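# Guide the buzz-wire ring to the green end

## Task

Slide the ring along the wire until it reaches the green section at the wire's far end, and leave it hanging there on its own. Nothing may ever touch the thin part of the wire, including the ring itself; any contact there is an immediate failure. When done, release the ring and move the gripper away. The result only counts if the ring stays in place without the robot holding it.

## Robot and tools

Robot: two xArm7 arms with parallel-jaw grippers, named left_arm and right_arm. Each has 7 revolute joints plus a gripper. The names are labels only, not image sides. In the shared scene frame the origin sits on the table top midway between the arms, +z is up, +x points out over the table, and left_arm is on the +y side. Bases: left_arm at (-0.043, +0.266, +0.301) m, right_arm at (-0.048, -0.245, +0.301) m, both tilted. Any mounting plates and the metal frame behind the arms are fixed obstacles.

Gripper geometry: fingers point along the gripper's +z axis and close along its y axis. end_effector_position is the spot between the pads when closed, roughly 2 cm short of the fingertips; closing pushes the tips about 10 mm further along +z. Printed hand positions may be off, more so at long reach.

Tool execute_actions, argument "actions": a list holding one item or nothing.
- Empty list: no command, just returns the current state.
- Motion item: {"rows": [[...]], "steps": N}, N from 1 to 15 (default 15), each step 1/30 s. Up to 15 rows; row k is applied on step k and the final row repeats if rows run out.
- Wait item: {"steps": N} without rows, N up to 300; it counts from the previous result, and your reply time is part of it.
- Optional "pictures": false skips the camera images.
Each row is one list of 16 numbers covering both arms, always all 16 even if one arm stays still: left_arm's 7 joint targets then its opening, then right_arm's 7 joint targets then its opening. Joint values are absolute target angles in radians, in the same order and units as the Joint positions line: waist, shoulder, upper arm roll, elbow, forearm roll, wrist pitch, wrist roll. Stated ranges: waist -6.283..6.283, shoulder -2.059..2.094, upper arm roll -6.283..6.283, elbow -0.192..3.927, forearm roll -6.283..6.283, wrist pitch -1.693..3.142, wrist roll -6.283..6.283. True ends may differ by up to 0.010 rad. A call with a target more than 0.010 rad outside a range, and further out than the last reading, is refused and nothing moves. A target past the real end is clipped to it, and the result then reports "joint sent to its limit" (possibly about an earlier, still running action). The opening is an absolute command on a scale of -1 (closed) to +1 (fully open).

Motion limits: joint targets move at most 3.14 rad/s, take 0.16 s to ramp up, and all joints of an arm are synchronized to arrive together. Each step's target stays within 0.623 rad of the measured angle, and if the targets would shift the gripper more than 70 mm from where it is, they are pulled back. So large moves need several calls. Arms keep heading toward the last row while you think, until they have settled or a step is HELD.

Result lines: the state line gives, per arm, end_effector_position (m), end_effector_quat_wxyz and linear/angular velocities in the scene frame. Joint positions and Joint velocities give per arm the 7 joints (rad, rad/s) then the finger-pad gap (m; 0.084 when fully open). grip_measured is the measured opening on the command scale; to hold something, command clearly below it (lower squeezes harder, about 24 N per pad max). "joint command not followed" means the clearance check altered or blocked targets; HELD marks steps where your row, or part of it, was not sent. Joint torques are total drive output with offset and noise, not contact force. MOTOR HOT appears from 65 °C; at 80 °C an OVER-TEMPERATURE FAULT brakes that arm until cooled. A TORQUE FAULT (contact torque at a joint's load limit: waist and shoulder 46, upper arm roll, elbow and forearm roll 27.6, wrist pitch and wrist roll 18.4 N m, held load included) stops the arm, backs that joint off, pauses 10 s and drops the rest of the call.

zoom_image: {"camera": "cam_left_wrist" or "cam_right_wrist", "region": [x0, y0, x1, y1]} in pixels of that camera's latest image (896x504, origin top-left), region at most 504 by 504. Gives a closer view, moves nothing.

show_instructions: no arguments; shows the reference pages for the scene. read_manual: optional "section" ("licences"), returns URDF licence text. finished_scene: {"scene": n} ends scene n irreversibly and reports success; answering without a tool call ends everything.

Cameras: one on each wrist, cam_left_wrist and cam_right_wrist, images 896x504 sent with every execute_actions result by default.

Avoid: any contact between ring or gripper and the thin wire; dropping or slamming the ring; hard pushes; the two arms hitting or pressing each other; knocking anything off the table. Loose objects may occasionally get a brief push. Finish by opening the gripper, backing away, and confirming the ring hangs on the green part by itself.

Each tool is called after ">>>" as name([rows], argument=value, ...), one row to a line, values as JSON.

Reference images:

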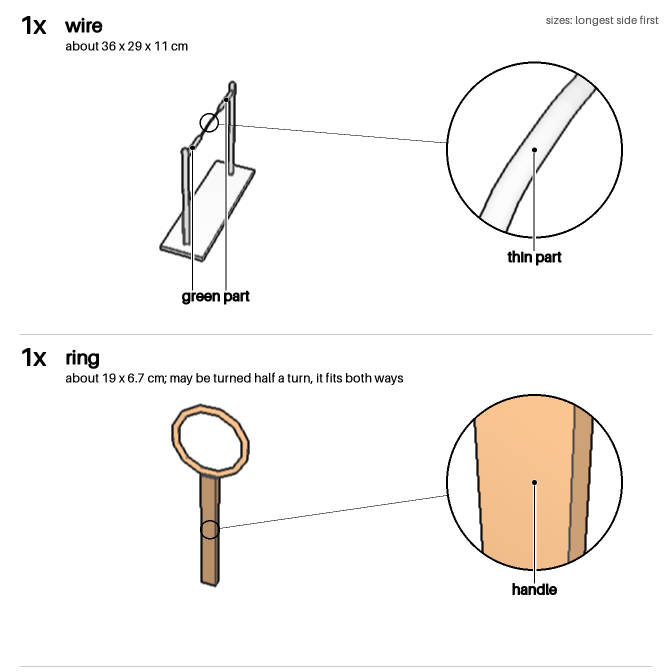

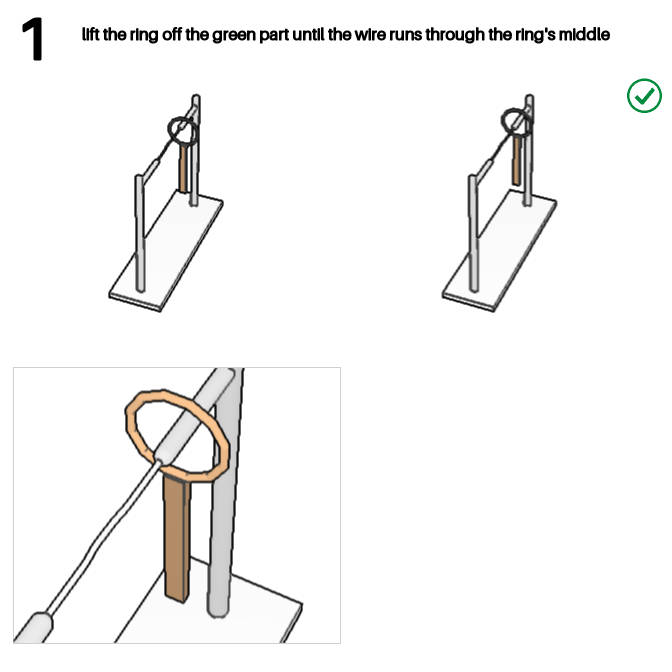

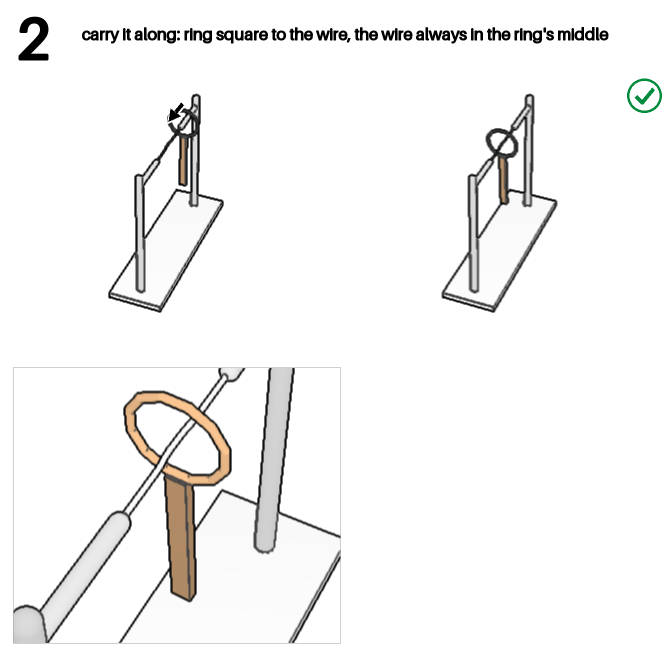

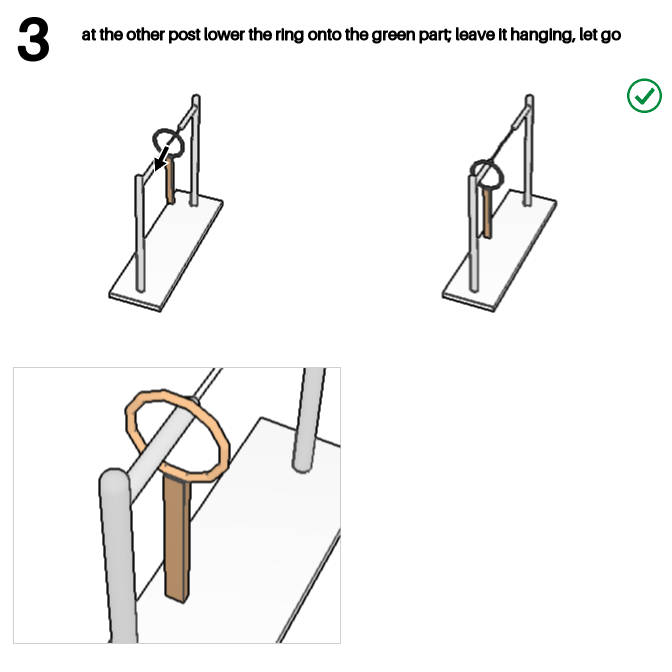

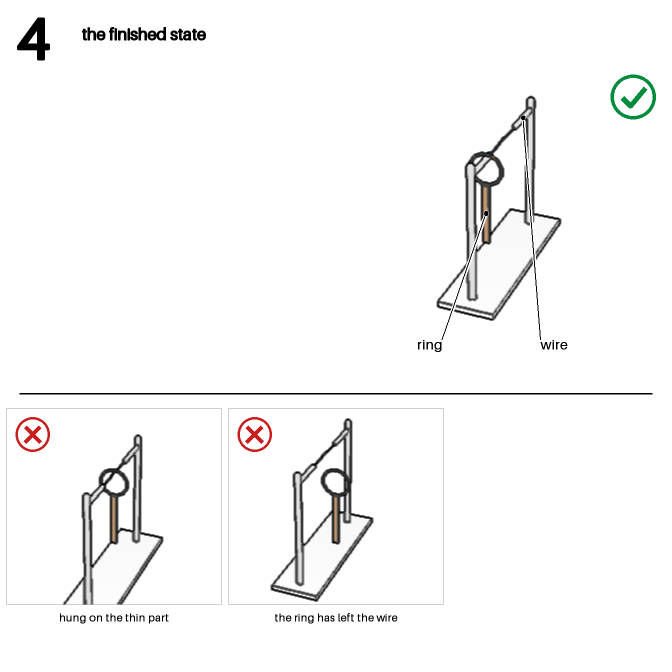

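## Session

>>> execute_actions(actions=[])

Scene clock: 0.00 s of 4600.00 s.
left_arm: end_effector_position=(+0.3856, +0.5828, +0.3313) grip_measured=+1.00 end_effector_quat_wxyz=(-0.470, +0.281, +0.814, +0.195) end_effector_velocity=(-0.000, +0.000, +0.000) end_effector_angular_velocity=(+0.001, -0.000, +0.001) | right_arm: end_effector_position=(+0.5675, +0.0164, +0.3513) grip_measured=+1.00 end_effector_quat_wxyz=(+0.632, -0.169, +0.651, -0.387) end_effector_velocity=(-0.001, +0.001, -0.000) end_effector_angular_velocity=(-0.001, +0.001, +0.003)
Joint positions: left_arm=[ 1.515 -1.404 -1.267  1.105  0.225  1.544  3.884  0.084] | right_arm=[ 0.688  1.257  0.074  1.487 -2.716  2.15  -1.9    0.084]
Joint velocities: left_arm=[ 0.    -0.     0.001 -0.     0.    -0.    -0.001 -0.   ] | right_arm=[ 0.     0.    -0.    -0.002 -0.    -0.    -0.    -0.   ]
Joint torques (N m, as the arm reports them, + toward a larger angle): no reading

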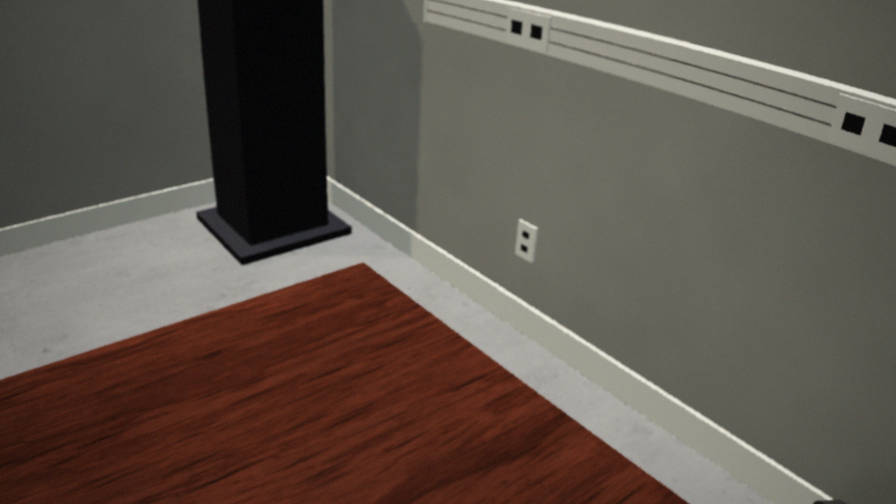

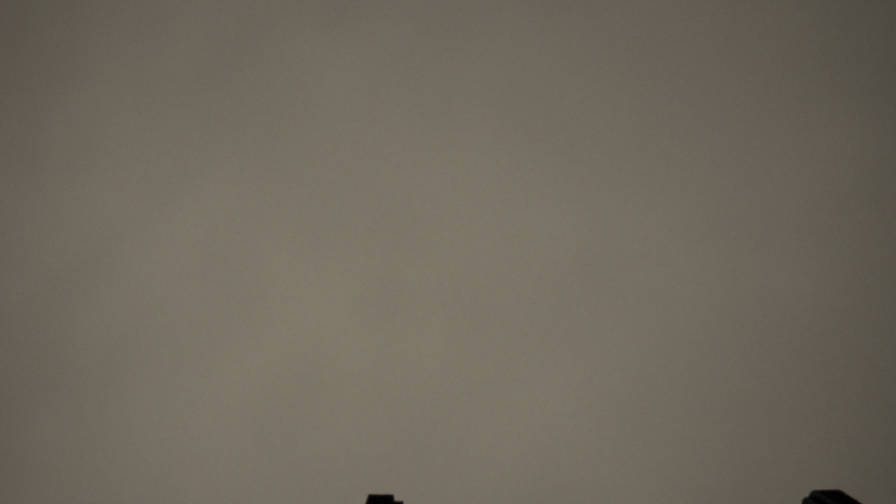

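>>> execute_actions([
  {"rows":[[1.515,-1.404,-1.267,1.6,0.225,1.544,3.5,1,1.0,0.3,0.0,1.3,-2.716,2.15,-1.9,1]],"steps":15},
], pictures=false)

>>> execute_actions([
  {"rows":[[1.515,-1.404,-1.267,1.6,-0.4,1.56,3.14,1,1.0,0.3,0.0,1.3,-2.716,2.15,-1.9,1]],"steps":15},
], pictures=false)

Scene clock: 102.83 s of 4600.00 s.
left_arm: end_effector_position=(+0.5291, +0.5253, +0.4150) grip_measured=+1.00 end_effector_quat_wxyz=(-0.260, +0.197, +0.890, +0.320) end_effector_velocity=(+0.274, -0.157, +0.241) end_effector_angular_velocity=(+0.188, -1.201, +0.002) | right_arm: end_effector_position=(+0.6272, -0.0678, +0.5040) grip_measured=+1.00 end_effector_quat_wxyz=(+0.670, -0.055, +0.623, -0.400) end_effector_velocity=(+0.110, -0.245, +0.311) end_effector_angular_velocity=(+0.292, -0.337, -0.342)
Joint positions: left_arm=[ 1.515 -1.404 -1.267  1.492  0.225  1.544  3.584  0.084] | right_arm=[ 0.811  0.966  0.045  1.414 -2.716  2.15  -1.9    0.084]
Joint velocities: left_arm=[ 0.001 -0.001  0.002  0.871 -0.001  0.    -0.675  0.   ] | right_arm=[ 0.216 -0.659 -0.052 -0.132 -0.    -0.    -0.     0.   ]
Joint torques (N m, as the arm reports them, + toward a larger angle): left_arm=[-23.53   4.89   9.43   7.75   1.44  -0.07  -0.31] | right_arm=[ 31.98 -16.08  15.78   7.64  -2.07   0.74  -0.45]
Steps of this call (steps 1 to 90: nothing new was sent; then 99.33 s passed at rest; steps 91 to 105: all 15 steps of this action). Readings (joint positions):
91: left_arm=[1.515 -1.404 -1.267 1.105 0.225 1.544 3.883] | right_arm=[0.688 1.257 0.074 1.487 -2.716 2.150 -1.900]
92: left_arm=[1.515 -1.403 -1.267 1.110 0.225 1.545 3.878] | right_arm=[0.690 1.252 0.073 1.484 -2.716 2.149 -1.900]
94: left_arm=[1.518 -1.402 -1.267 1.157 0.225 1.546 3.837] | right_arm=[0.709 1.215 0.065 1.466 -2.715 2.148 -1.900]
98: left_arm=[1.514 -1.404 -1.267 1.287 0.225 1.544 3.743] | right_arm=[0.754 1.119 0.059 1.449 -2.716 2.150 -1.900]
105: the state above

Scene clock: 103.33 s of 4600.00 s.
left_arm: end_effector_position=(+0.5528, +0.3733, +0.3795) grip_measured=+1.00 end_effector_quat_wxyz=(-0.132, -0.033, +0.987, +0.083) end_effector_velocity=(+0.012, -0.102, -0.008) end_effector_angular_velocity=(-0.314, -0.098, +0.332) | right_arm: end_effector_position=(+0.6626, -0.2137, +0.6438) grip_measured=+1.00 end_effector_quat_wxyz=(+0.677, +0.087, +0.603, -0.413) end_effector_velocity=(+0.022, -0.325, +0.249) end_effector_angular_velocity=(+0.346, -0.279, -0.376)
Joint positions: left_arm=[ 1.514 -1.404 -1.268  1.598 -0.373  1.559  3.157  0.084] | right_arm=[ 0.907  0.633  0.022  1.356 -2.716  2.15  -1.9    0.084]
Joint velocities: left_arm=[ 0.002  0.001  0.004  0.033 -0.397  0.011 -0.25  -0.   ] | right_arm=[ 0.19  -0.674 -0.045 -0.114 -0.     0.    -0.     0.   ]
Joint torques (N m, as the arm reports them, + toward a larger angle): left_arm=[-23.33   7.51   9.73   7.6    2.29  -0.9   -0.04] | right_arm=[ 29.88 -12.88  16.53   9.12  -2.56   0.39  -0.4 ]
Steps of this call (steps 1 to 15: all 15 steps of this action). Readings (joint positions):
1: left_arm=[1.515 -1.404 -1.267 1.520 0.225 1.544 3.562] | right_arm=[0.818 0.944 0.044 1.409 -2.716 2.150 -1.900]
2: left_arm=[1.514 -1.404 -1.267 1.543 0.220 1.544 3.537] | right_arm=[0.825 0.922 0.042 1.405 -2.716 2.150 -1.900]
4: left_arm=[1.511 -1.405 -1.266 1.561 0.164 1.545 3.476] | right_arm=[0.838 0.878 0.039 1.398 -2.716 2.150 -1.900]
8: left_arm=[1.517 -1.403 -1.268 1.567 -0.081 1.553 3.336] | right_arm=[0.863 0.789 0.033 1.383 -2.716 2.150 -1.900]
15: the state above

>>> execute_actions([
  {"rows":[[1.515,-1.404,-1.267,1.6,-1.1,1.58,3.14,1,1.0,0.3,0.0,1.3,-0.75,1.18,-1.9,1]],"steps":15},
], pictures=false)

>>> execute_actions([
  {"steps":45},
])

Scene clock: 111.60 s of 4600.00 s.
left_arm: end_effector_position=(+0.5733, +0.2080, +0.4055) grip_measured=+1.00 end_effector_quat_wxyz=(-0.119, -0.084, +0.957, -0.251) end_effector_velocity=(+0.033, -0.150, +0.082) end_effector_angular_velocity=(-0.654, -0.061, +0.164) | right_arm: end_effector_position=(+0.6982, -0.2555, +0.6106) grip_measured=+1.00 end_effector_quat_wxyz=(+0.565, +0.017, +0.796, -0.216) end_effector_velocity=(-0.057, +0.327, -0.304) end_effector_angular_velocity=(+0.713, +1.145, +1.094)
Joint positions: left_arm=[ 1.515 -1.404 -1.267  1.601 -1.055  1.579  3.14   0.084] | right_arm=[ 1.     0.3   -0.     1.3   -2.184  1.626 -1.9    0.084]
Joint velocities: left_arm=[-0.004 -0.001  0.001  0.005 -0.677  0.02  -0.001 -0.   ] | right_arm=[ 0.001  0.002  0.001 -0.002  1.317 -1.129 -0.    -0.   ]
Joint torques (N m, as the arm reports them, + toward a larger angle): left_arm=[-23.86   8.     9.19   7.84   1.27  -0.98  -0.53] | right_arm=[24.85 -8.87 17.14  9.59 -1.69 -0.35 -0.45]
Steps of this call (steps 1 to 45: the robot went on to your last target; steps 46 to 110: nothing new was sent; then 4.10 s passed at rest; steps 111 to 125: all 15 steps of this action). Readings (joint positions):
111: left_arm=[1.515 -1.404 -1.267 1.600 -0.400 1.560 3.140] | right_arm=[1.000 0.300 0.000 1.300 -2.716 2.150 -1.900]
112: left_arm=[1.515 -1.404 -1.267 1.600 -0.407 1.560 3.140] | right_arm=[1.000 0.300 0.000 1.300 -2.709 2.143 -1.900]
114: left_arm=[1.515 -1.404 -1.266 1.600 -0.469 1.562 3.140] | right_arm=[1.001 0.299 0.001 1.302 -2.650 2.082 -1.900]
118: left_arm=[1.515 -1.404 -1.268 1.600 -0.715 1.570 3.140] | right_arm=[1.000 0.300 -0.001 1.299 -2.475 1.909 -1.900]
125: the state above

Scene clock: 113.10 s of 4600.00 s.
left_arm: end_effector_position=(+0.5756, +0.1988, +0.4106) grip_measured=+1.00 end_effector_quat_wxyz=(-0.118, -0.087, +0.951, -0.272) end_effector_velocity=(+0.000, -0.000, +0.001) end_effector_angular_velocity=(-0.002, -0.001, +0.001) | right_arm: end_effector_position=(+0.4733, -0.0683, +0.4783) grip_measured=+1.00 end_effector_quat_wxyz=(-0.000, +0.014, +0.978, +0.206) end_effector_velocity=(-0.000, +0.000, +0.000) end_effector_angular_velocity=(+0.000, +0.000, -0.000)
Joint positions: left_arm=[ 1.515 -1.404 -1.267  1.6   -1.1    1.58   3.14   0.084] | right_arm=[ 1.     0.3   -0.     1.3   -0.75   1.18  -1.9    0.084]
Joint velocities: left_arm=[-0.    -0.     0.     0.    -0.002 -0.001 -0.     0.   ] | right_arm=[ 0.001 -0.    -0.001 -0.     0.001 -0.     0.    -0.   ]
Joint torques (N m, as the arm reports them, + toward a larger angle): left_arm=[-25.16   7.73   8.28   8.65  -1.59  -0.79  -0.41] | right_arm=[23.78 -9.1  16.94 10.03  0.47 -2.32 -0.28]
Steps of this call (steps 1 to 45: the robot went on to your last target). Readings (joint positions):
1: left_arm=[1.514 -1.404 -1.267 1.601 -1.073 1.579 3.140] | right_arm=[1.000 0.300 -0.000 1.300 -2.140 1.589 -1.900]
2: left_arm=[1.514 -1.404 -1.267 1.601 -1.083 1.580 3.140] | right_arm=[1.000 0.300 -0.000 1.300 -2.093 1.553 -1.900]
4: left_arm=[1.515 -1.404 -1.267 1.600 -1.093 1.580 3.140] | right_arm=[1.000 0.300 -0.000 1.300 -1.995 1.488 -1.900]
8: left_arm=[1.515 -1.404 -1.267 1.600 -1.098 1.580 3.140] | right_arm=[1.000 0.300 -0.000 1.300 -1.779 1.378 -1.900]
45: the state above
All arms were judged still, so your last target was given up. Only a new action makes them travel on or press farther. Fingers that are still opening or closing keep moving.

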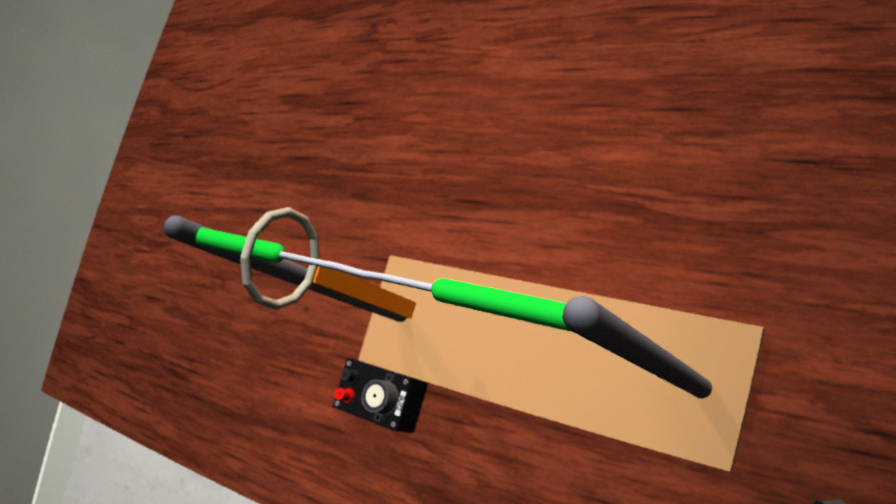

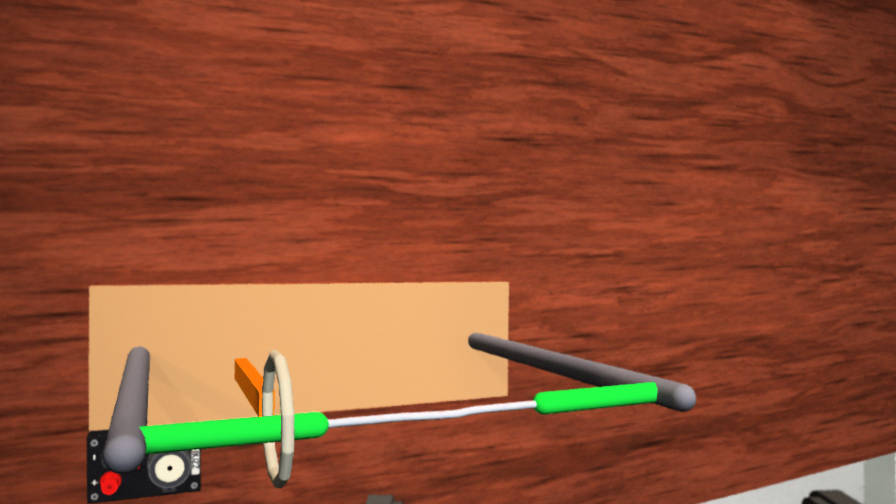

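>>> execute_actions([
  {"rows":[[1.515,-1.404,-1.267,1.6,-1.1,1.58,3.14,1,1.0,0.3,0.0,1.3,-2.37,2.19,-3.45,0]],"steps":15},
], pictures=false)

>>> execute_actions([
  {"steps":22},
], pictures=false)

>>> execute_actions([
  {"rows":[[1.515,-1.404,-1.267,1.6,-1.1,1.58,3.14,1,1.35,1.394,-0.347,0.928,-2.37,2.19,-3.45,0]],"steps":15},
], pictures=false)

>>> execute_actions([
  {"steps":45},
])

Scene clock: 233.60 s of 4600.00 s.
left_arm: end_effector_position=(+0.5756, +0.1988, +0.4106) grip_measured=+1.00 end_effector_quat_wxyz=(-0.118, -0.087, +0.951, -0.272) end_effector_velocity=(-0.000, +0.000, -0.000) end_effector_angular_velocity=(+0.001, +0.001, +0.000) | right_arm: end_effector_position=(+0.5539, -0.2294, +0.4400) grip_measured=-0.01 end_effector_quat_wxyz=(+0.125, -0.244, +0.947, -0.168) end_effector_velocity=(+0.201, -0.376, +0.081) end_effector_angular_velocity=(-1.755, -0.510, +0.677)
Joint positions: left_arm=[ 1.515 -1.404 -1.267  1.6   -1.1    1.58   3.14   0.084] | right_arm=[ 1.     0.3   -0.001  1.3   -1.285  1.712 -2.435  0.044]
Joint velocities: left_arm=[-0.    -0.    -0.    -0.001  0.001 -0.    -0.    -0.   ] | right_arm=[-0.002 -0.001 -0.004  0.002 -1.225  1.111 -1.222 -0.001]
Joint torques (N m, as the arm reports them, + toward a larger angle): left_arm=[-25.23   8.03   8.67   8.49  -1.39  -0.87  -0.5 ] | right_arm=[24.28 -8.63 17.05  9.69 -1.47 -1.19 -0.72]
Steps of this call (steps 1 to 90: nothing new was sent; then 117.00 s passed at rest; steps 91 to 105: all 15 steps of this action). Readings (joint positions):
91: left_arm=[1.515 -1.404 -1.267 1.600 -1.100 1.580 3.140] | right_arm=[1.000 0.300 0.000 1.300 -0.750 1.180 -1.900]
92: left_arm=[1.515 -1.404 -1.267 1.600 -1.100 1.580 3.140] | right_arm=[1.000 0.300 0.000 1.300 -0.757 1.187 -1.908]
94: left_arm=[1.515 -1.404 -1.267 1.600 -1.100 1.580 3.140] | right_arm=[1.001 0.300 0.002 1.300 -0.817 1.248 -1.969]
98: left_arm=[1.515 -1.404 -1.267 1.600 -1.100 1.580 3.140] | right_arm=[1.000 0.300 -0.001 1.299 -1.001 1.432 -2.151]
105: the state above

Scene clock: 234.33 s of 4600.00 s.
left_arm: end_effector_position=(+0.5756, +0.1988, +0.4106) grip_measured=+1.00 end_effector_quat_wxyz=(-0.118, -0.087, +0.951, -0.272) end_effector_velocity=(+0.000, +0.000, +0.000) end_effector_angular_velocity=(-0.001, -0.002, +0.000) | right_arm: end_effector_position=(+0.6538, -0.3910, +0.6452) grip_measured=-0.01 end_effector_quat_wxyz=(-0.098, +0.349, -0.661, +0.658) end_effector_velocity=(-0.013, -0.057, +0.196) end_effector_angular_velocity=(-0.650, -0.190, -0.151)
Joint positions: left_arm=[ 1.515 -1.404 -1.267  1.6   -1.1    1.58   3.14   0.084] | right_arm=[ 1.     0.3    0.001  1.301 -2.318  2.174 -3.403  0.044]
Joint velocities: left_arm=[ 0.     0.     0.001  0.    -0.001 -0.001  0.001 -0.   ] | right_arm=[ 0.006 -0.003  0.007  0.002 -0.758  0.23  -0.654  0.   ]
Joint torques (N m, as the arm reports them, + toward a larger angle): left_arm=[-25.17   7.79   8.59   8.72  -1.38  -0.81  -0.52] | right_arm=[22.84 -6.91 15.41  8.11  0.2  -0.48  0.26]
Steps of this call (steps 1 to 22: the robot went on to your last target). Readings (joint positions):
1: left_arm=[1.515 -1.404 -1.267 1.600 -1.100 1.580 3.140] | right_arm=[1.000 0.300 -0.001 1.300 -1.326 1.748 -2.476]
2: left_arm=[1.515 -1.404 -1.267 1.600 -1.100 1.580 3.140] | right_arm=[1.000 0.300 -0.001 1.300 -1.369 1.782 -2.519]
4: left_arm=[1.515 -1.404 -1.267 1.600 -1.100 1.580 3.140] | right_arm=[1.000 0.300 -0.000 1.300 -1.457 1.846 -2.607]
8: left_arm=[1.515 -1.404 -1.267 1.600 -1.100 1.580 3.140] | right_arm=[1.000 0.300 -0.000 1.300 -1.644 1.951 -2.794]
22: the state above

Scene clock: 234.83 s of 4600.00 s.
left_arm: end_effector_position=(+0.5756, +0.1988, +0.4106) grip_measured=+1.00 end_effector_quat_wxyz=(-0.118, -0.087, +0.951, -0.272) end_effector_velocity=(+0.000, +0.000, +0.000) end_effector_angular_velocity=(-0.001, -0.002, +0.000) | right_arm: end_effector_position=(+0.6093, -0.2214, +0.6021) grip_measured=-0.01 end_effector_quat_wxyz=(-0.127, +0.451, -0.501, +0.727) end_effector_velocity=(-0.144, +0.355, -0.136) end_effector_angular_velocity=(-0.657, +0.012, +0.601)
Joint positions: left_arm=[ 1.515 -1.404 -1.267  1.6   -1.1    1.58   3.14   0.084] | right_arm=[ 1.125  0.557 -0.123  1.167 -2.352  2.184 -3.435  0.044]
Joint velocities: left_arm=[-0.    -0.     0.001 -0.    -0.001 -0.     0.001  0.   ] | right_arm=[ 0.242  0.622 -0.24  -0.255 -0.019  0.006 -0.016  0.   ]
Joint torques (N m, as the arm reports them, + toward a larger angle): left_arm=[-25.42   7.91   8.54   8.27  -1.36  -0.86  -0.58] | right_arm=[ 24.52 -10.65  14.99  10.38  -2.19   0.56  -0.39]
Steps of this call (steps 1 to 15: all 15 steps of this action). Readings (joint positions):
1: left_arm=[1.515 -1.404 -1.267 1.600 -1.100 1.580 3.140] | right_arm=[1.001 0.300 0.001 1.301 -2.338 2.180 -3.421]
2: left_arm=[1.515 -1.404 -1.267 1.600 -1.100 1.580 3.140] | right_arm=[1.004 0.303 -0.003 1.299 -2.348 2.183 -3.429]
4: left_arm=[1.515 -1.404 -1.267 1.600 -1.100 1.580 3.140] | right_arm=[1.023 0.335 -0.025 1.282 -2.347 2.184 -3.429]
8: left_arm=[1.515 -1.404 -1.267 1.600 -1.100 1.580 3.140] | right_arm=[1.064 0.418 -0.062 1.232 -2.348 2.183 -3.431]
15: the state above

Scene clock: 236.33 s of 4600.00 s.
left_arm: end_effector_position=(+0.5756, +0.1988, +0.4106) grip_measured=+1.00 end_effector_quat_wxyz=(-0.118, -0.087, +0.951, -0.272) end_effector_velocity=(+0.000, -0.000, -0.000) end_effector_angular_velocity=(+0.002, -0.001, -0.000) | right_arm: end_effector_position=(+0.3614, +0.0360, +0.3506) grip_measured=-0.01 end_effector_quat_wxyz=(-0.169, +0.560, +0.015, +0.811) end_effector_velocity=(-0.003, -0.000, -0.005) end_effector_angular_velocity=(-0.012, +0.004, +0.008)
Joint positions: left_arm=[ 1.515 -1.404 -1.267  1.6   -1.1    1.58   3.14   0.084] | right_arm=[ 1.35   1.393 -0.347  0.929 -2.37   2.19  -3.45   0.044]
Joint velocities: left_arm=[-0.    -0.    -0.001  0.001  0.002 -0.002 -0.001 -0.   ] | right_arm=[-0.001  0.007  0.001 -0.007  0.    -0.001  0.001  0.   ]
Joint torques (N m, as the arm reports them, + toward a larger angle): left_arm=[-25.     6.95   8.65   8.33  -1.69  -0.69  -0.44] | right_arm=[ 20.66 -17.33   7.17   7.73  -0.85   1.99  -0.38]
Steps of this call (steps 1 to 45: the robot went on to your last target). Readings (joint positions):
1: left_arm=[1.515 -1.404 -1.267 1.600 -1.100 1.580 3.140] | right_arm=[1.133 0.578 -0.131 1.159 -2.353 2.185 -3.435]
2: left_arm=[1.515 -1.404 -1.267 1.600 -1.100 1.580 3.140] | right_arm=[1.140 0.600 -0.139 1.151 -2.354 2.185 -3.436]
4: left_arm=[1.515 -1.404 -1.267 1.600 -1.100 1.580 3.140] | right_arm=[1.155 0.643 -0.154 1.135 -2.355 2.185 -3.437]
8: left_arm=[1.515 -1.404 -1.267 1.600 -1.100 1.580 3.140] | right_arm=[1.183 0.732 -0.181 1.105 -2.357 2.186 -3.439]
45: the state above

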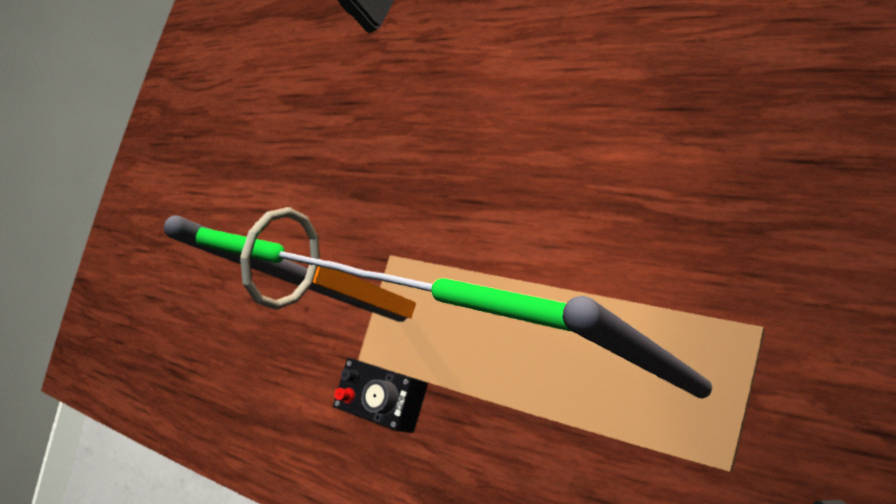

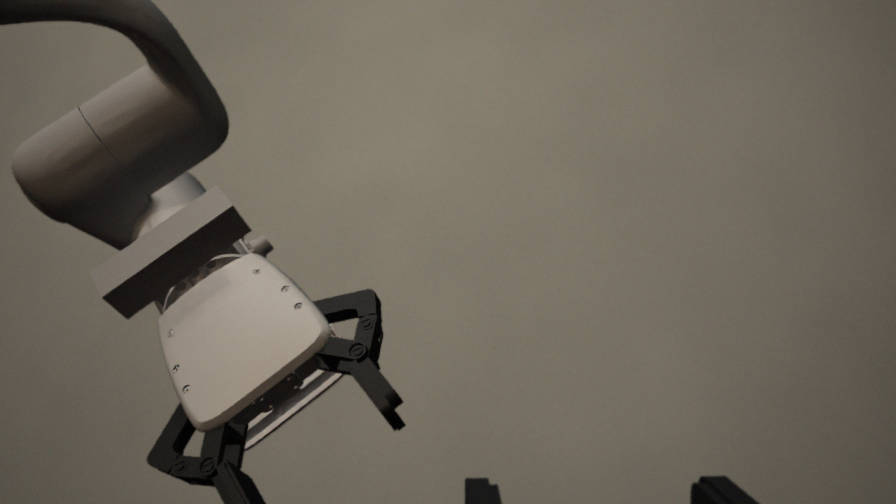

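As predicted. Now lower with q1.

>>> execute_actions([
  {"rows":[[1.515,-1.404,-1.267,1.6,-1.1,1.58,3.14,1,0.8542,1.3939,-0.3466,0.9279,-2.3696,2.1906,-3.45,0]],"steps":15},
], pictures=false)

>>> execute_actions([
  {"steps":25},
])

Scene clock: 242.10 s of 4600.00 s.
left_arm: end_effector_position=(+0.5756, +0.1988, +0.4106) grip_measured=+1.00 end_effector_quat_wxyz=(-0.118, -0.087, +0.951, -0.272) end_effector_velocity=(+0.000, +0.001, -0.000) end_effector_angular_velocity=(+0.002, -0.001, +0.001) | right_arm: end_effector_position=(+0.4001, -0.0542, +0.1947) grip_measured=-0.01 end_effector_quat_wxyz=(-0.043, +0.674, +0.004, +0.738) end_effector_velocity=(+0.019, -0.238, -0.342) end_effector_angular_velocity=(-0.366, +0.609, -0.445)
Joint positions: left_arm=[ 1.515 -1.404 -1.267  1.6   -1.1    1.58   3.14   0.084] | right_arm=[ 0.979  1.394 -0.347  0.928 -2.37   2.19  -3.45   0.044]
Joint velocities: left_arm=[ 0.    -0.     0.001 -0.     0.002 -0.     0.    -0.   ] | right_arm=[-0.84  -0.001  0.006  0.001  0.     0.001 -0.    -0.   ]
Joint torques (N m, as the arm reports them, + toward a larger angle): left_arm=[-24.86   7.84   8.48   8.46  -1.55  -0.92  -0.44] | right_arm=[ 23.27 -14.84  10.11   3.64  -0.68   1.68  -0.24]
Steps of this call (steps 1 to 15: the robot went on to your last target; steps 16 to 90: nothing new was sent; then 2.27 s passed at rest; steps 91 to 105: all 15 steps of this action). Readings (joint positions):
91: left_arm=[1.515 -1.404 -1.267 1.600 -1.100 1.580 3.140] | right_arm=[1.350 1.394 -0.347 0.928 -2.370 2.190 -3.450]
92: left_arm=[1.515 -1.404 -1.267 1.600 -1.100 1.580 3.140] | right_arm=[1.345 1.394 -0.346 0.928 -2.370 2.190 -3.450]
94: left_arm=[1.515 -1.404 -1.267 1.600 -1.100 1.580 3.140] | right_arm=[1.298 1.393 -0.342 0.931 -2.371 2.191 -3.450]
98: left_arm=[1.515 -1.404 -1.267 1.600 -1.100 1.580 3.140] | right_arm=[1.176 1.394 -0.349 0.927 -2.370 2.190 -3.450]
105: the state above

Scene clock: 242.93 s of 4600.00 s.
left_arm: end_effector_position=(+0.5756, +0.1988, +0.4106) grip_measured=+1.00 end_effector_quat_wxyz=(-0.118, -0.087, +0.951, -0.272) end_effector_velocity=(+0.000, +0.001, -0.000) end_effector_angular_velocity=(+0.002, -0.000, +0.002) | right_arm: end_effector_position=(+0.3996, -0.0910, +0.1448) grip_measured=-0.01 end_effector_quat_wxyz=(-0.001, +0.707, +0.000, +0.707) end_effector_velocity=(+0.000, -0.000, +0.000) end_effector_angular_velocity=(-0.001, -0.000, -0.000)
Joint positions: left_arm=[ 1.515 -1.404 -1.267  1.6   -1.1    1.58   3.14   0.084] | right_arm=[ 0.854  1.394 -0.347  0.928 -2.37   2.191 -3.45   0.044]
Joint velocities: left_arm=[-0.    -0.     0.    -0.     0.002 -0.001 -0.001  0.   ] | right_arm=[ 0.    -0.    -0.001 -0.     0.    -0.    -0.     0.   ]
Joint torques (N m, as the arm reports them, + toward a larger angle): left_arm=[-25.03   7.72   8.63   8.18  -1.68  -0.88  -0.31] | right_arm=[ 23.1  -13.78  10.2    2.44  -0.83   1.72  -0.31]
Steps of this call (steps 1 to 25: the robot went on to your last target). Readings (joint positions):
1: left_arm=[1.515 -1.404 -1.267 1.600 -1.100 1.580 3.140] | right_arm=[0.951 1.394 -0.347 0.928 -2.370 2.190 -3.450]
2: left_arm=[1.515 -1.404 -1.267 1.600 -1.100 1.580 3.140] | right_arm=[0.924 1.394 -0.347 0.928 -2.370 2.190 -3.450]
4: left_arm=[1.515 -1.404 -1.267 1.600 -1.100 1.580 3.140] | right_arm=[0.883 1.394 -0.349 0.927 -2.369 2.190 -3.450]
8: left_arm=[1.515 -1.404 -1.267 1.600 -1.100 1.580 3.140] | right_arm=[0.859 1.394 -0.346 0.928 -2.370 2.191 -3.450]
25: the state above

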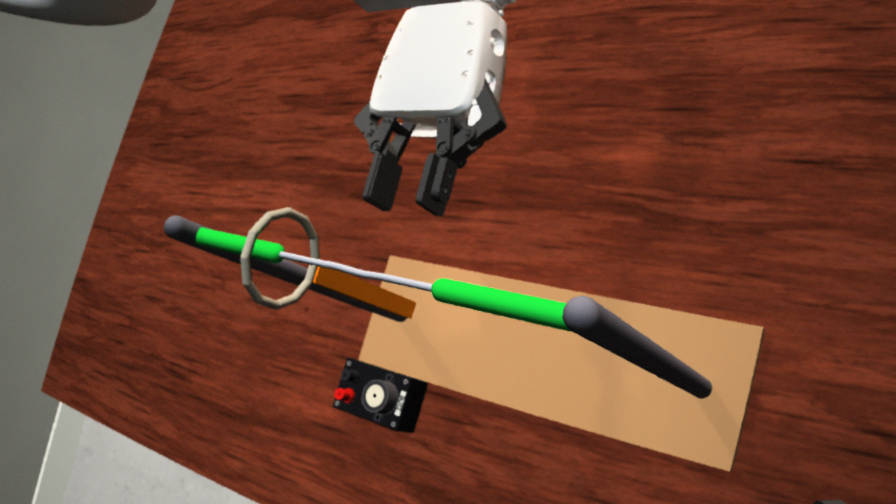

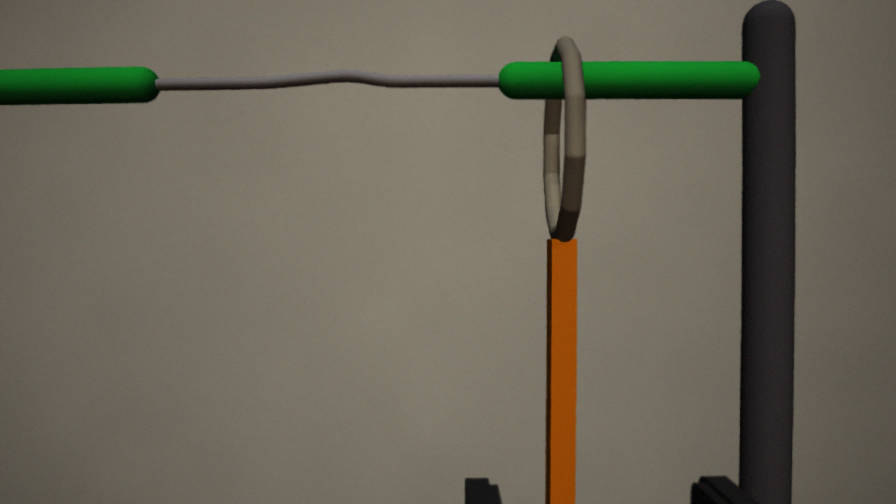

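>>> execute_actions([
  {"rows":[[1.515,-1.404,-1.267,1.6,-1.1,1.58,3.14,1,0.5842,1.2279,-0.2575,0.9148,-2.7475,2.2429,-3.7,0]],"steps":15},
], pictures=false)

>>> execute_actions([
  {"steps":12},
])

Scene clock: 296.40 s of 4600.00 s.
left_arm: end_effector_position=(+0.5756, +0.1988, +0.4106) grip_measured=+1.00 end_effector_quat_wxyz=(-0.118, -0.087, +0.951, -0.272) end_effector_velocity=(-0.000, +0.000, -0.000) end_effector_angular_velocity=(+0.001, +0.001, -0.001) | right_arm: end_effector_position=(+0.4387, -0.0959, +0.1450) grip_measured=-0.01 end_effector_quat_wxyz=(-0.001, +0.707, +0.000, +0.707) end_effector_velocity=(-0.002, +0.010, +0.008) end_effector_angular_velocity=(+0.014, -0.007, +0.019)
Joint positions: left_arm=[ 1.515 -1.404 -1.267  1.6   -1.1    1.58   3.14   0.084] | right_arm=[ 0.587  1.229 -0.257  0.914 -2.745  2.242 -3.698  0.044]
Joint velocities: left_arm=[ 0.     0.    -0.     0.     0.001  0.001 -0.    -0.   ] | right_arm=[-0.001 -0.002  0.018 -0.003 -0.026  0.003 -0.018 -0.   ]
Joint torques (N m, as the arm reports them, + toward a larger angle): left_arm=[-24.77   7.75   8.55   8.53  -1.58  -0.73  -0.47] | right_arm=[ 23.17 -12.87  11.71   1.07  -1.06   1.47  -0.27]
Steps of this call (steps 1 to 15: the robot went on to your last target; steps 16 to 90: nothing new was sent; then 49.97 s passed at rest; steps 91 to 105: all 15 steps of this action). Readings (joint positions):
91: left_arm=[1.515 -1.404 -1.267 1.600 -1.100 1.580 3.140] | right_arm=[0.854 1.394 -0.347 0.928 -2.370 2.191 -3.450]
92: left_arm=[1.515 -1.404 -1.267 1.600 -1.100 1.580 3.140] | right_arm=[0.850 1.391 -0.345 0.927 -2.377 2.192 -3.455]
94: left_arm=[1.515 -1.404 -1.267 1.600 -1.100 1.580 3.140] | right_arm=[0.808 1.366 -0.328 0.924 -2.438 2.200 -3.497]
98: left_arm=[1.515 -1.404 -1.267 1.600 -1.100 1.580 3.140] | right_arm=[0.638 1.261 -0.278 0.919 -2.669 2.232 -3.647]
105: the state above

Scene clock: 296.80 s of 4600.00 s.
left_arm: end_effector_position=(+0.5756, +0.1988, +0.4106) grip_measured=+1.00 end_effector_quat_wxyz=(-0.118, -0.087, +0.951, -0.272) end_effector_velocity=(+0.000, -0.001, +0.000) end_effector_angular_velocity=(-0.000, -0.001, -0.000) | right_arm: end_effector_position=(+0.4396, -0.0966, +0.1448) grip_measured=-0.01 end_effector_quat_wxyz=(-0.001, +0.707, +0.000, +0.707) end_effector_velocity=(+0.000, -0.000, +0.000) end_effector_angular_velocity=(+0.000, -0.000, -0.001)
Joint positions: left_arm=[ 1.515 -1.404 -1.267  1.6   -1.1    1.58   3.14   0.084] | right_arm=[ 0.584  1.228 -0.257  0.915 -2.747  2.243 -3.7    0.044]
Joint velocities: left_arm=[-0.    -0.    -0.001  0.001 -0.    -0.001 -0.001 -0.   ] | right_arm=[-0.001 -0.001 -0.    -0.    -0.001 -0.    -0.    -0.   ]
Joint torques (N m, as the arm reports them, + toward a larger angle): left_arm=[-24.71   8.17   8.82   8.34  -1.46  -0.88  -0.58] | right_arm=[ 24.12 -12.53  12.8    0.93  -1.23   1.49  -0.32]
Steps of this call (steps 1 to 12: the robot went on to your last target). Readings (joint positions):
1: left_arm=[1.515 -1.404 -1.267 1.600 -1.100 1.580 3.140] | right_arm=[0.587 1.229 -0.257 0.914 -2.746 2.243 -3.699]
2: left_arm=[1.515 -1.404 -1.267 1.600 -1.100 1.580 3.140] | right_arm=[0.586 1.229 -0.257 0.914 -2.746 2.243 -3.699]
4: left_arm=[1.515 -1.404 -1.267 1.600 -1.100 1.580 3.140] | right_arm=[0.586 1.229 -0.257 0.914 -2.747 2.243 -3.700]
8: left_arm=[1.515 -1.404 -1.267 1.600 -1.100 1.580 3.140] | right_arm=[0.585 1.228 -0.257 0.915 -2.747 2.243 -3.700]
12: the state above

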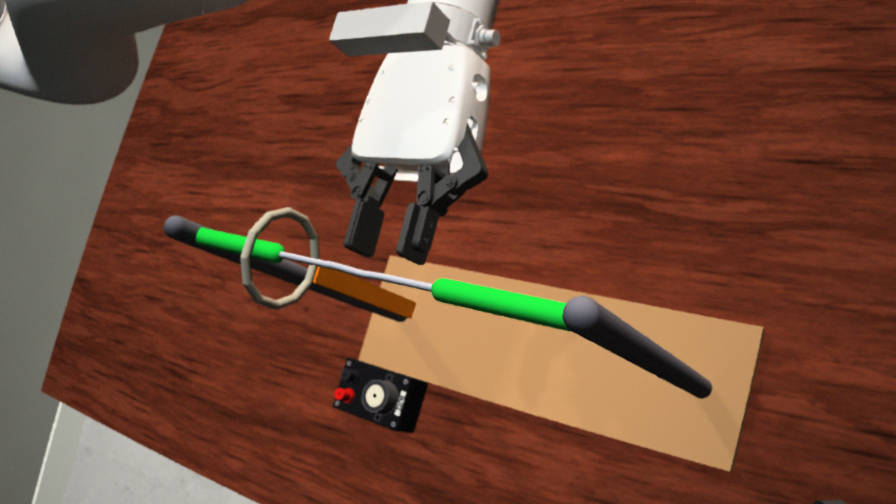

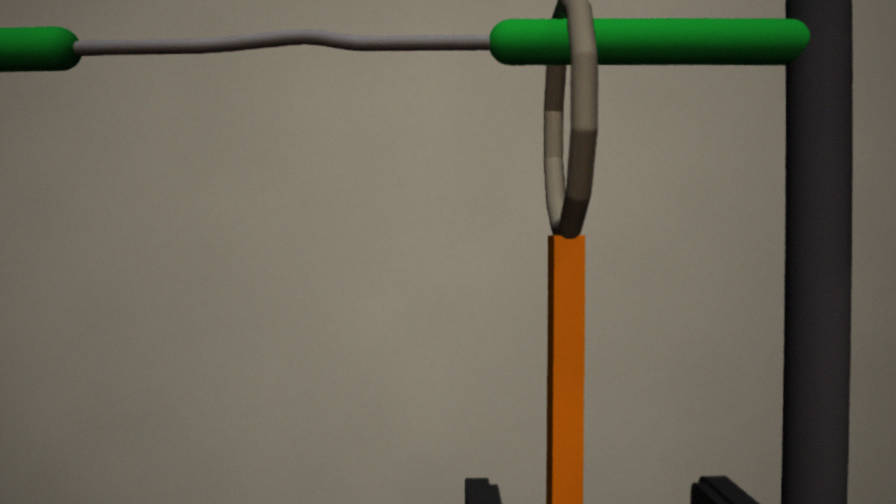

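>>> execute_actions([
  {"rows":[[1.515,-1.404,-1.267,1.6,-1.1,1.58,3.14,1,0.596,1.213,-0.2756,0.9337,-2.7504,2.2036,-3.7,0],[1.515,-1.404,-1.267,1.6,-1.1,1.58,3.14,1,0.596,1.213,-0.2756,0.9337,-2.7504,2.2036,-3.7,0],[1.515,-1.404,-1.267,1.6,-1.1,1.58,3.14,1,0.608,1.198,-0.2937,0.9526,-2.7532,2.1642,-3.7,0],[1.515,-1.404,-1.267,1.6,-1.1,1.58,3.14,1,0.608,1.198,-0.2937,0.9526,-2.7532,2.1642,-3.7,0],[1.515,-1.404,-1.267,1.6,-1.1,1.58,3.14,1,0.620,1.183,-0.3118,0.9714,-2.756,2.1249,-3.7,0],[1.515,-1.404,-1.267,1.6,-1.1,1.58,3.14,1,0.620,1.183,-0.3118,0.9714,-2.756,2.1249,-3.7,0],[1.515,-1.404,-1.267,1.6,-1.1,1.58,3.14,1,0.6319,1.168,-0.3299,0.9903,-2.7589,2.0855,-3.7,0]],"steps":15},
], pictures=false)

>>> execute_actions([
  {"steps":8},
])

Scene clock: 314.33 s of 4600.00 s.
left_arm: end_effector_position=(+0.5756, +0.1988, +0.4106) grip_measured=+1.00 end_effector_quat_wxyz=(-0.118, -0.087, +0.951, -0.272) end_effector_velocity=(-0.000, +0.000, +0.000) end_effector_angular_velocity=(+0.001, +0.000, -0.000) | right_arm: end_effector_position=(+0.4922, -0.0969, +0.1453) grip_measured=-0.01 end_effector_quat_wxyz=(-0.000, +0.707, -0.000, +0.707) end_effector_velocity=(-0.001, +0.006, -0.010) end_effector_angular_velocity=(-0.006, +0.036, +0.034)
Joint positions: left_arm=[ 1.515 -1.404 -1.267  1.6   -1.1    1.58   3.14   0.084] | right_arm=[ 0.631  1.169 -0.328  0.989 -2.759  2.09  -3.7    0.044]
Joint velocities: left_arm=[ 0.    -0.     0.001  0.     0.001  0.001 -0.     0.   ] | right_arm=[ 0.011 -0.002 -0.015  0.001 -0.003 -0.059  0.001  0.   ]
Joint torques (N m, as the arm reports them, + toward a larger angle): left_arm=[-24.88   7.5    8.78   8.22  -1.35  -0.79  -0.45] | right_arm=[ 25.74 -13.39  12.31   2.22  -1.11   1.69  -0.31]
Steps of this call (steps 1 to 15: the robot went on to your last target; steps 16 to 90: nothing new was sent; then 14.03 s passed at rest; steps 91 to 105: all 15 steps of this action). Readings (joint positions):
91: left_arm=[1.515 -1.404 -1.267 1.600 -1.100 1.580 3.140] | right_arm=[0.584 1.228 -0.258 0.915 -2.748 2.243 -3.700]
92: left_arm=[1.515 -1.404 -1.267 1.600 -1.100 1.580 3.140] | right_arm=[0.585 1.227 -0.259 0.916 -2.748 2.238 -3.700]
94: left_arm=[1.515 -1.404 -1.267 1.600 -1.100 1.580 3.140] | right_arm=[0.591 1.220 -0.268 0.925 -2.749 2.218 -3.700]
98: left_arm=[1.515 -1.404 -1.267 1.600 -1.100 1.580 3.140] | right_arm=[0.611 1.194 -0.298 0.958 -2.754 2.155 -3.700]
105: the state above

Scene clock: 314.60 s of 4600.00 s.
left_arm: end_effector_position=(+0.5756, +0.1988, +0.4106) grip_measured=+1.00 end_effector_quat_wxyz=(-0.118, -0.087, +0.951, -0.272) end_effector_velocity=(-0.000, +0.000, -0.000) end_effector_angular_velocity=(+0.001, +0.001, -0.000) | right_arm: end_effector_position=(+0.4929, -0.0967, +0.1448) grip_measured=-0.01 end_effector_quat_wxyz=(-0.001, +0.707, +0.000, +0.707) end_effector_velocity=(+0.002, -0.001, +0.001) end_effector_angular_velocity=(+0.001, -0.003, -0.003)
Joint positions: left_arm=[ 1.515 -1.404 -1.267  1.6   -1.1    1.58   3.14   0.084] | right_arm=[ 0.632  1.168 -0.33   0.99  -2.759  2.086 -3.7    0.044]
Joint velocities: left_arm=[ 0.     0.    -0.001 -0.     0.001  0.    -0.     0.   ] | right_arm=[ 0.001 -0.002 -0.002  0.003 -0.    -0.002  0.    -0.   ]
Joint torques (N m, as the arm reports them, + toward a larger angle): left_arm=[-24.81   7.72   8.65   8.46  -1.6   -0.74  -0.44] | right_arm=[ 25.67 -13.48  12.16   2.38  -1.11   1.52  -0.33]
Steps of this call (steps 1 to 8: the robot went on to your last target). Readings (joint positions):
1: left_arm=[1.515 -1.404 -1.267 1.600 -1.100 1.580 3.140] | right_arm=[0.631 1.169 -0.329 0.989 -2.759 2.088 -3.700]
2: left_arm=[1.515 -1.404 -1.267 1.600 -1.100 1.580 3.140] | right_arm=[0.631 1.169 -0.329 0.989 -2.759 2.087 -3.700]
4: left_arm=[1.515 -1.404 -1.267 1.600 -1.100 1.580 3.140] | right_arm=[0.631 1.169 -0.329 0.989 -2.759 2.086 -3.700]
8: the state above

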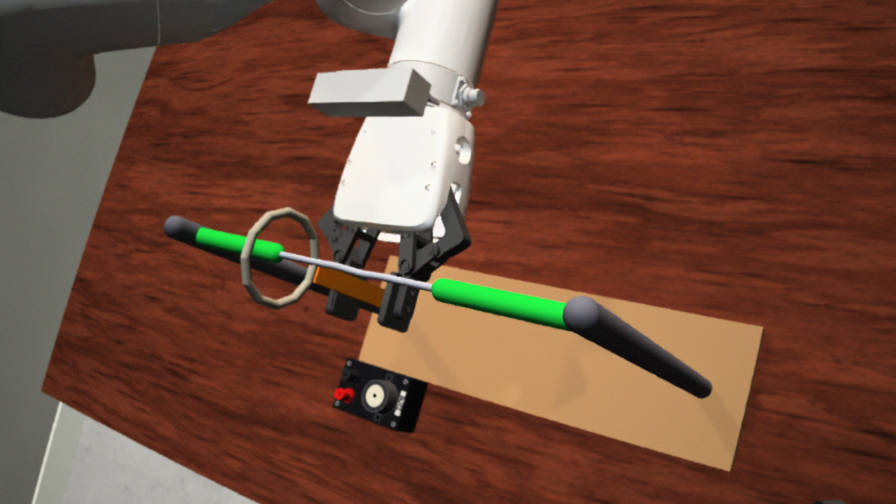

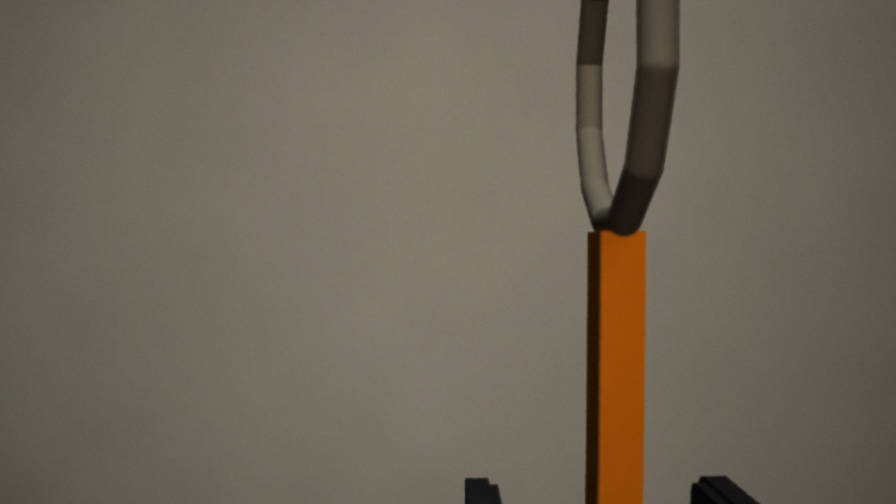

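>>> execute_actions([
  {"rows":[[1.515,-1.404,-1.267,1.6,-1.1,1.58,3.14,1,0.6319,1.168,-0.3299,0.9903,-2.7589,2.0855,-3.7,-0.15],[1.515,-1.404,-1.267,1.6,-1.1,1.58,3.14,1,0.6319,1.168,-0.3299,0.9903,-2.7589,2.0855,-3.7,-0.3],[1.515,-1.404,-1.267,1.6,-1.1,1.58,3.14,1,0.6319,1.168,-0.3299,0.9903,-2.7589,2.0855,-3.7,-0.42],[1.515,-1.404,-1.267,1.6,-1.1,1.58,3.14,1,0.6319,1.168,-0.3299,0.9903,-2.7589,2.0855,-3.7,-0.52],[1.515,-1.404,-1.267,1.6,-1.1,1.58,3.14,1,0.6319,1.168,-0.3299,0.9903,-2.7589,2.0855,-3.7,-0.6],[1.515,-1.404,-1.267,1.6,-1.1,1.58,3.14,1,0.6319,1.168,-0.3299,0.9903,-2.7589,2.0855,-3.7,-0.66],[1.515,-1.404,-1.267,1.6,-1.1,1.58,3.14,1,0.6319,1.168,-0.3299,0.9903,-2.7589,2.0855,-3.7,-0.71],[1.515,-1.404,-1.267,1.6,-1.1,1.58,3.14,1,0.6319,1.168,-0.3299,0.9903,-2.7589,2.0855,-3.7,-0.75],[1.515,-1.404,-1.267,1.6,-1.1,1.58,3.14,1,0.6319,1.168,-0.3299,0.9903,-2.7589,2.0855,-3.7,-0.79],[1.515,-1.404,-1.267,1.6,-1.1,1.58,3.14,1,0.6319,1.168,-0.3299,0.9903,-2.7589,2.0855,-3.7,-0.83],[1.515,-1.404,-1.267,1.6,-1.1,1.58,3.14,1,0.6319,1.168,-0.3299,0.9903,-2.7589,2.0855,-3.7,-0.87],[1.515,-1.404,-1.267,1.6,-1.1,1.58,3.14,1,0.6319,1.168,-0.3299,0.9903,-2.7589,2.0855,-3.7,-0.91],[1.515,-1.404,-1.267,1.6,-1.1,1.58,3.14,1,0.6319,1.168,-0.3299,0.9903,-2.7589,2.0855,-3.7,-0.95],[1.515,-1.404,-1.267,1.6,-1.1,1.58,3.14,1,0.6319,1.168,-0.3299,0.9903,-2.7589,2.0855,-3.7,-1]],"steps":15},
])

Scene clock: 335.90 s of 4600.00 s.
left_arm: end_effector_position=(+0.5756, +0.1988, +0.4106) grip_measured=+1.00 end_effector_quat_wxyz=(-0.118, -0.087, +0.951, -0.272) end_effector_velocity=(+0.000, +0.001, -0.000) end_effector_angular_velocity=(+0.001, -0.001, +0.001) | right_arm: end_effector_position=(+0.4932, -0.0968, +0.1450) grip_measured=-0.82 end_effector_quat_wxyz=(-0.000, +0.707, +0.000, +0.707) end_effector_velocity=(+0.000, +0.000, +0.000) end_effector_angular_velocity=(+0.001, -0.001, +0.000)
Joint positions: left_arm=[ 1.515 -1.404 -1.267  1.6   -1.1    1.58   3.14   0.084] | right_arm=[ 0.632  1.168 -0.33   0.99  -2.759  2.086 -3.7    0.008]
Joint velocities: left_arm=[ 0.    -0.     0.001 -0.     0.001 -0.    -0.     0.   ] | right_arm=[ 0.001  0.     0.     0.001 -0.    -0.     0.    -0.   ]
Joint torques (N m, as the arm reports them, + toward a larger angle): left_arm=[-25.     8.22   8.84   8.46  -1.35  -0.96  -0.67] | right_arm=[ 25.8  -13.47  12.17   2.51  -1.02   1.56  -0.35]
Steps of this call (steps 1 to 15: the robot went on to your last target; steps 16 to 90: nothing new was sent; then 17.80 s passed at rest; steps 91 to 105: all 15 steps of this action). Readings (joint positions):
91: left_arm=[1.515 -1.404 -1.267 1.600 -1.100 1.580 3.140] | right_arm=[0.632 1.168 -0.330 0.990 -2.759 2.085 -3.700]
92: left_arm=[1.515 -1.404 -1.267 1.600 -1.100 1.580 3.140] | right_arm=[0.632 1.168 -0.330 0.990 -2.759 2.085 -3.700]
94: left_arm=[1.515 -1.404 -1.267 1.600 -1.100 1.580 3.140] | right_arm=[0.632 1.168 -0.330 0.990 -2.759 2.085 -3.700]
98: left_arm=[1.515 -1.404 -1.267 1.600 -1.100 1.580 3.140] | right_arm=[0.632 1.168 -0.330 0.990 -2.759 2.086 -3.700]
105: the state above

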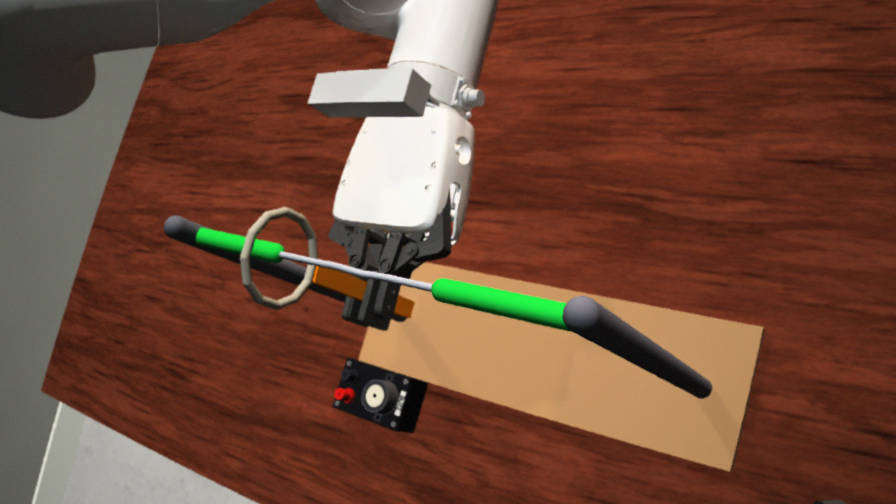

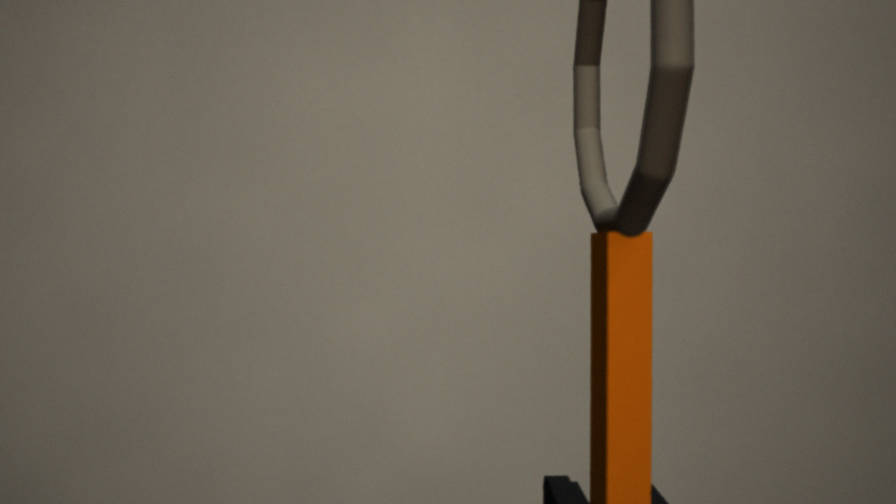

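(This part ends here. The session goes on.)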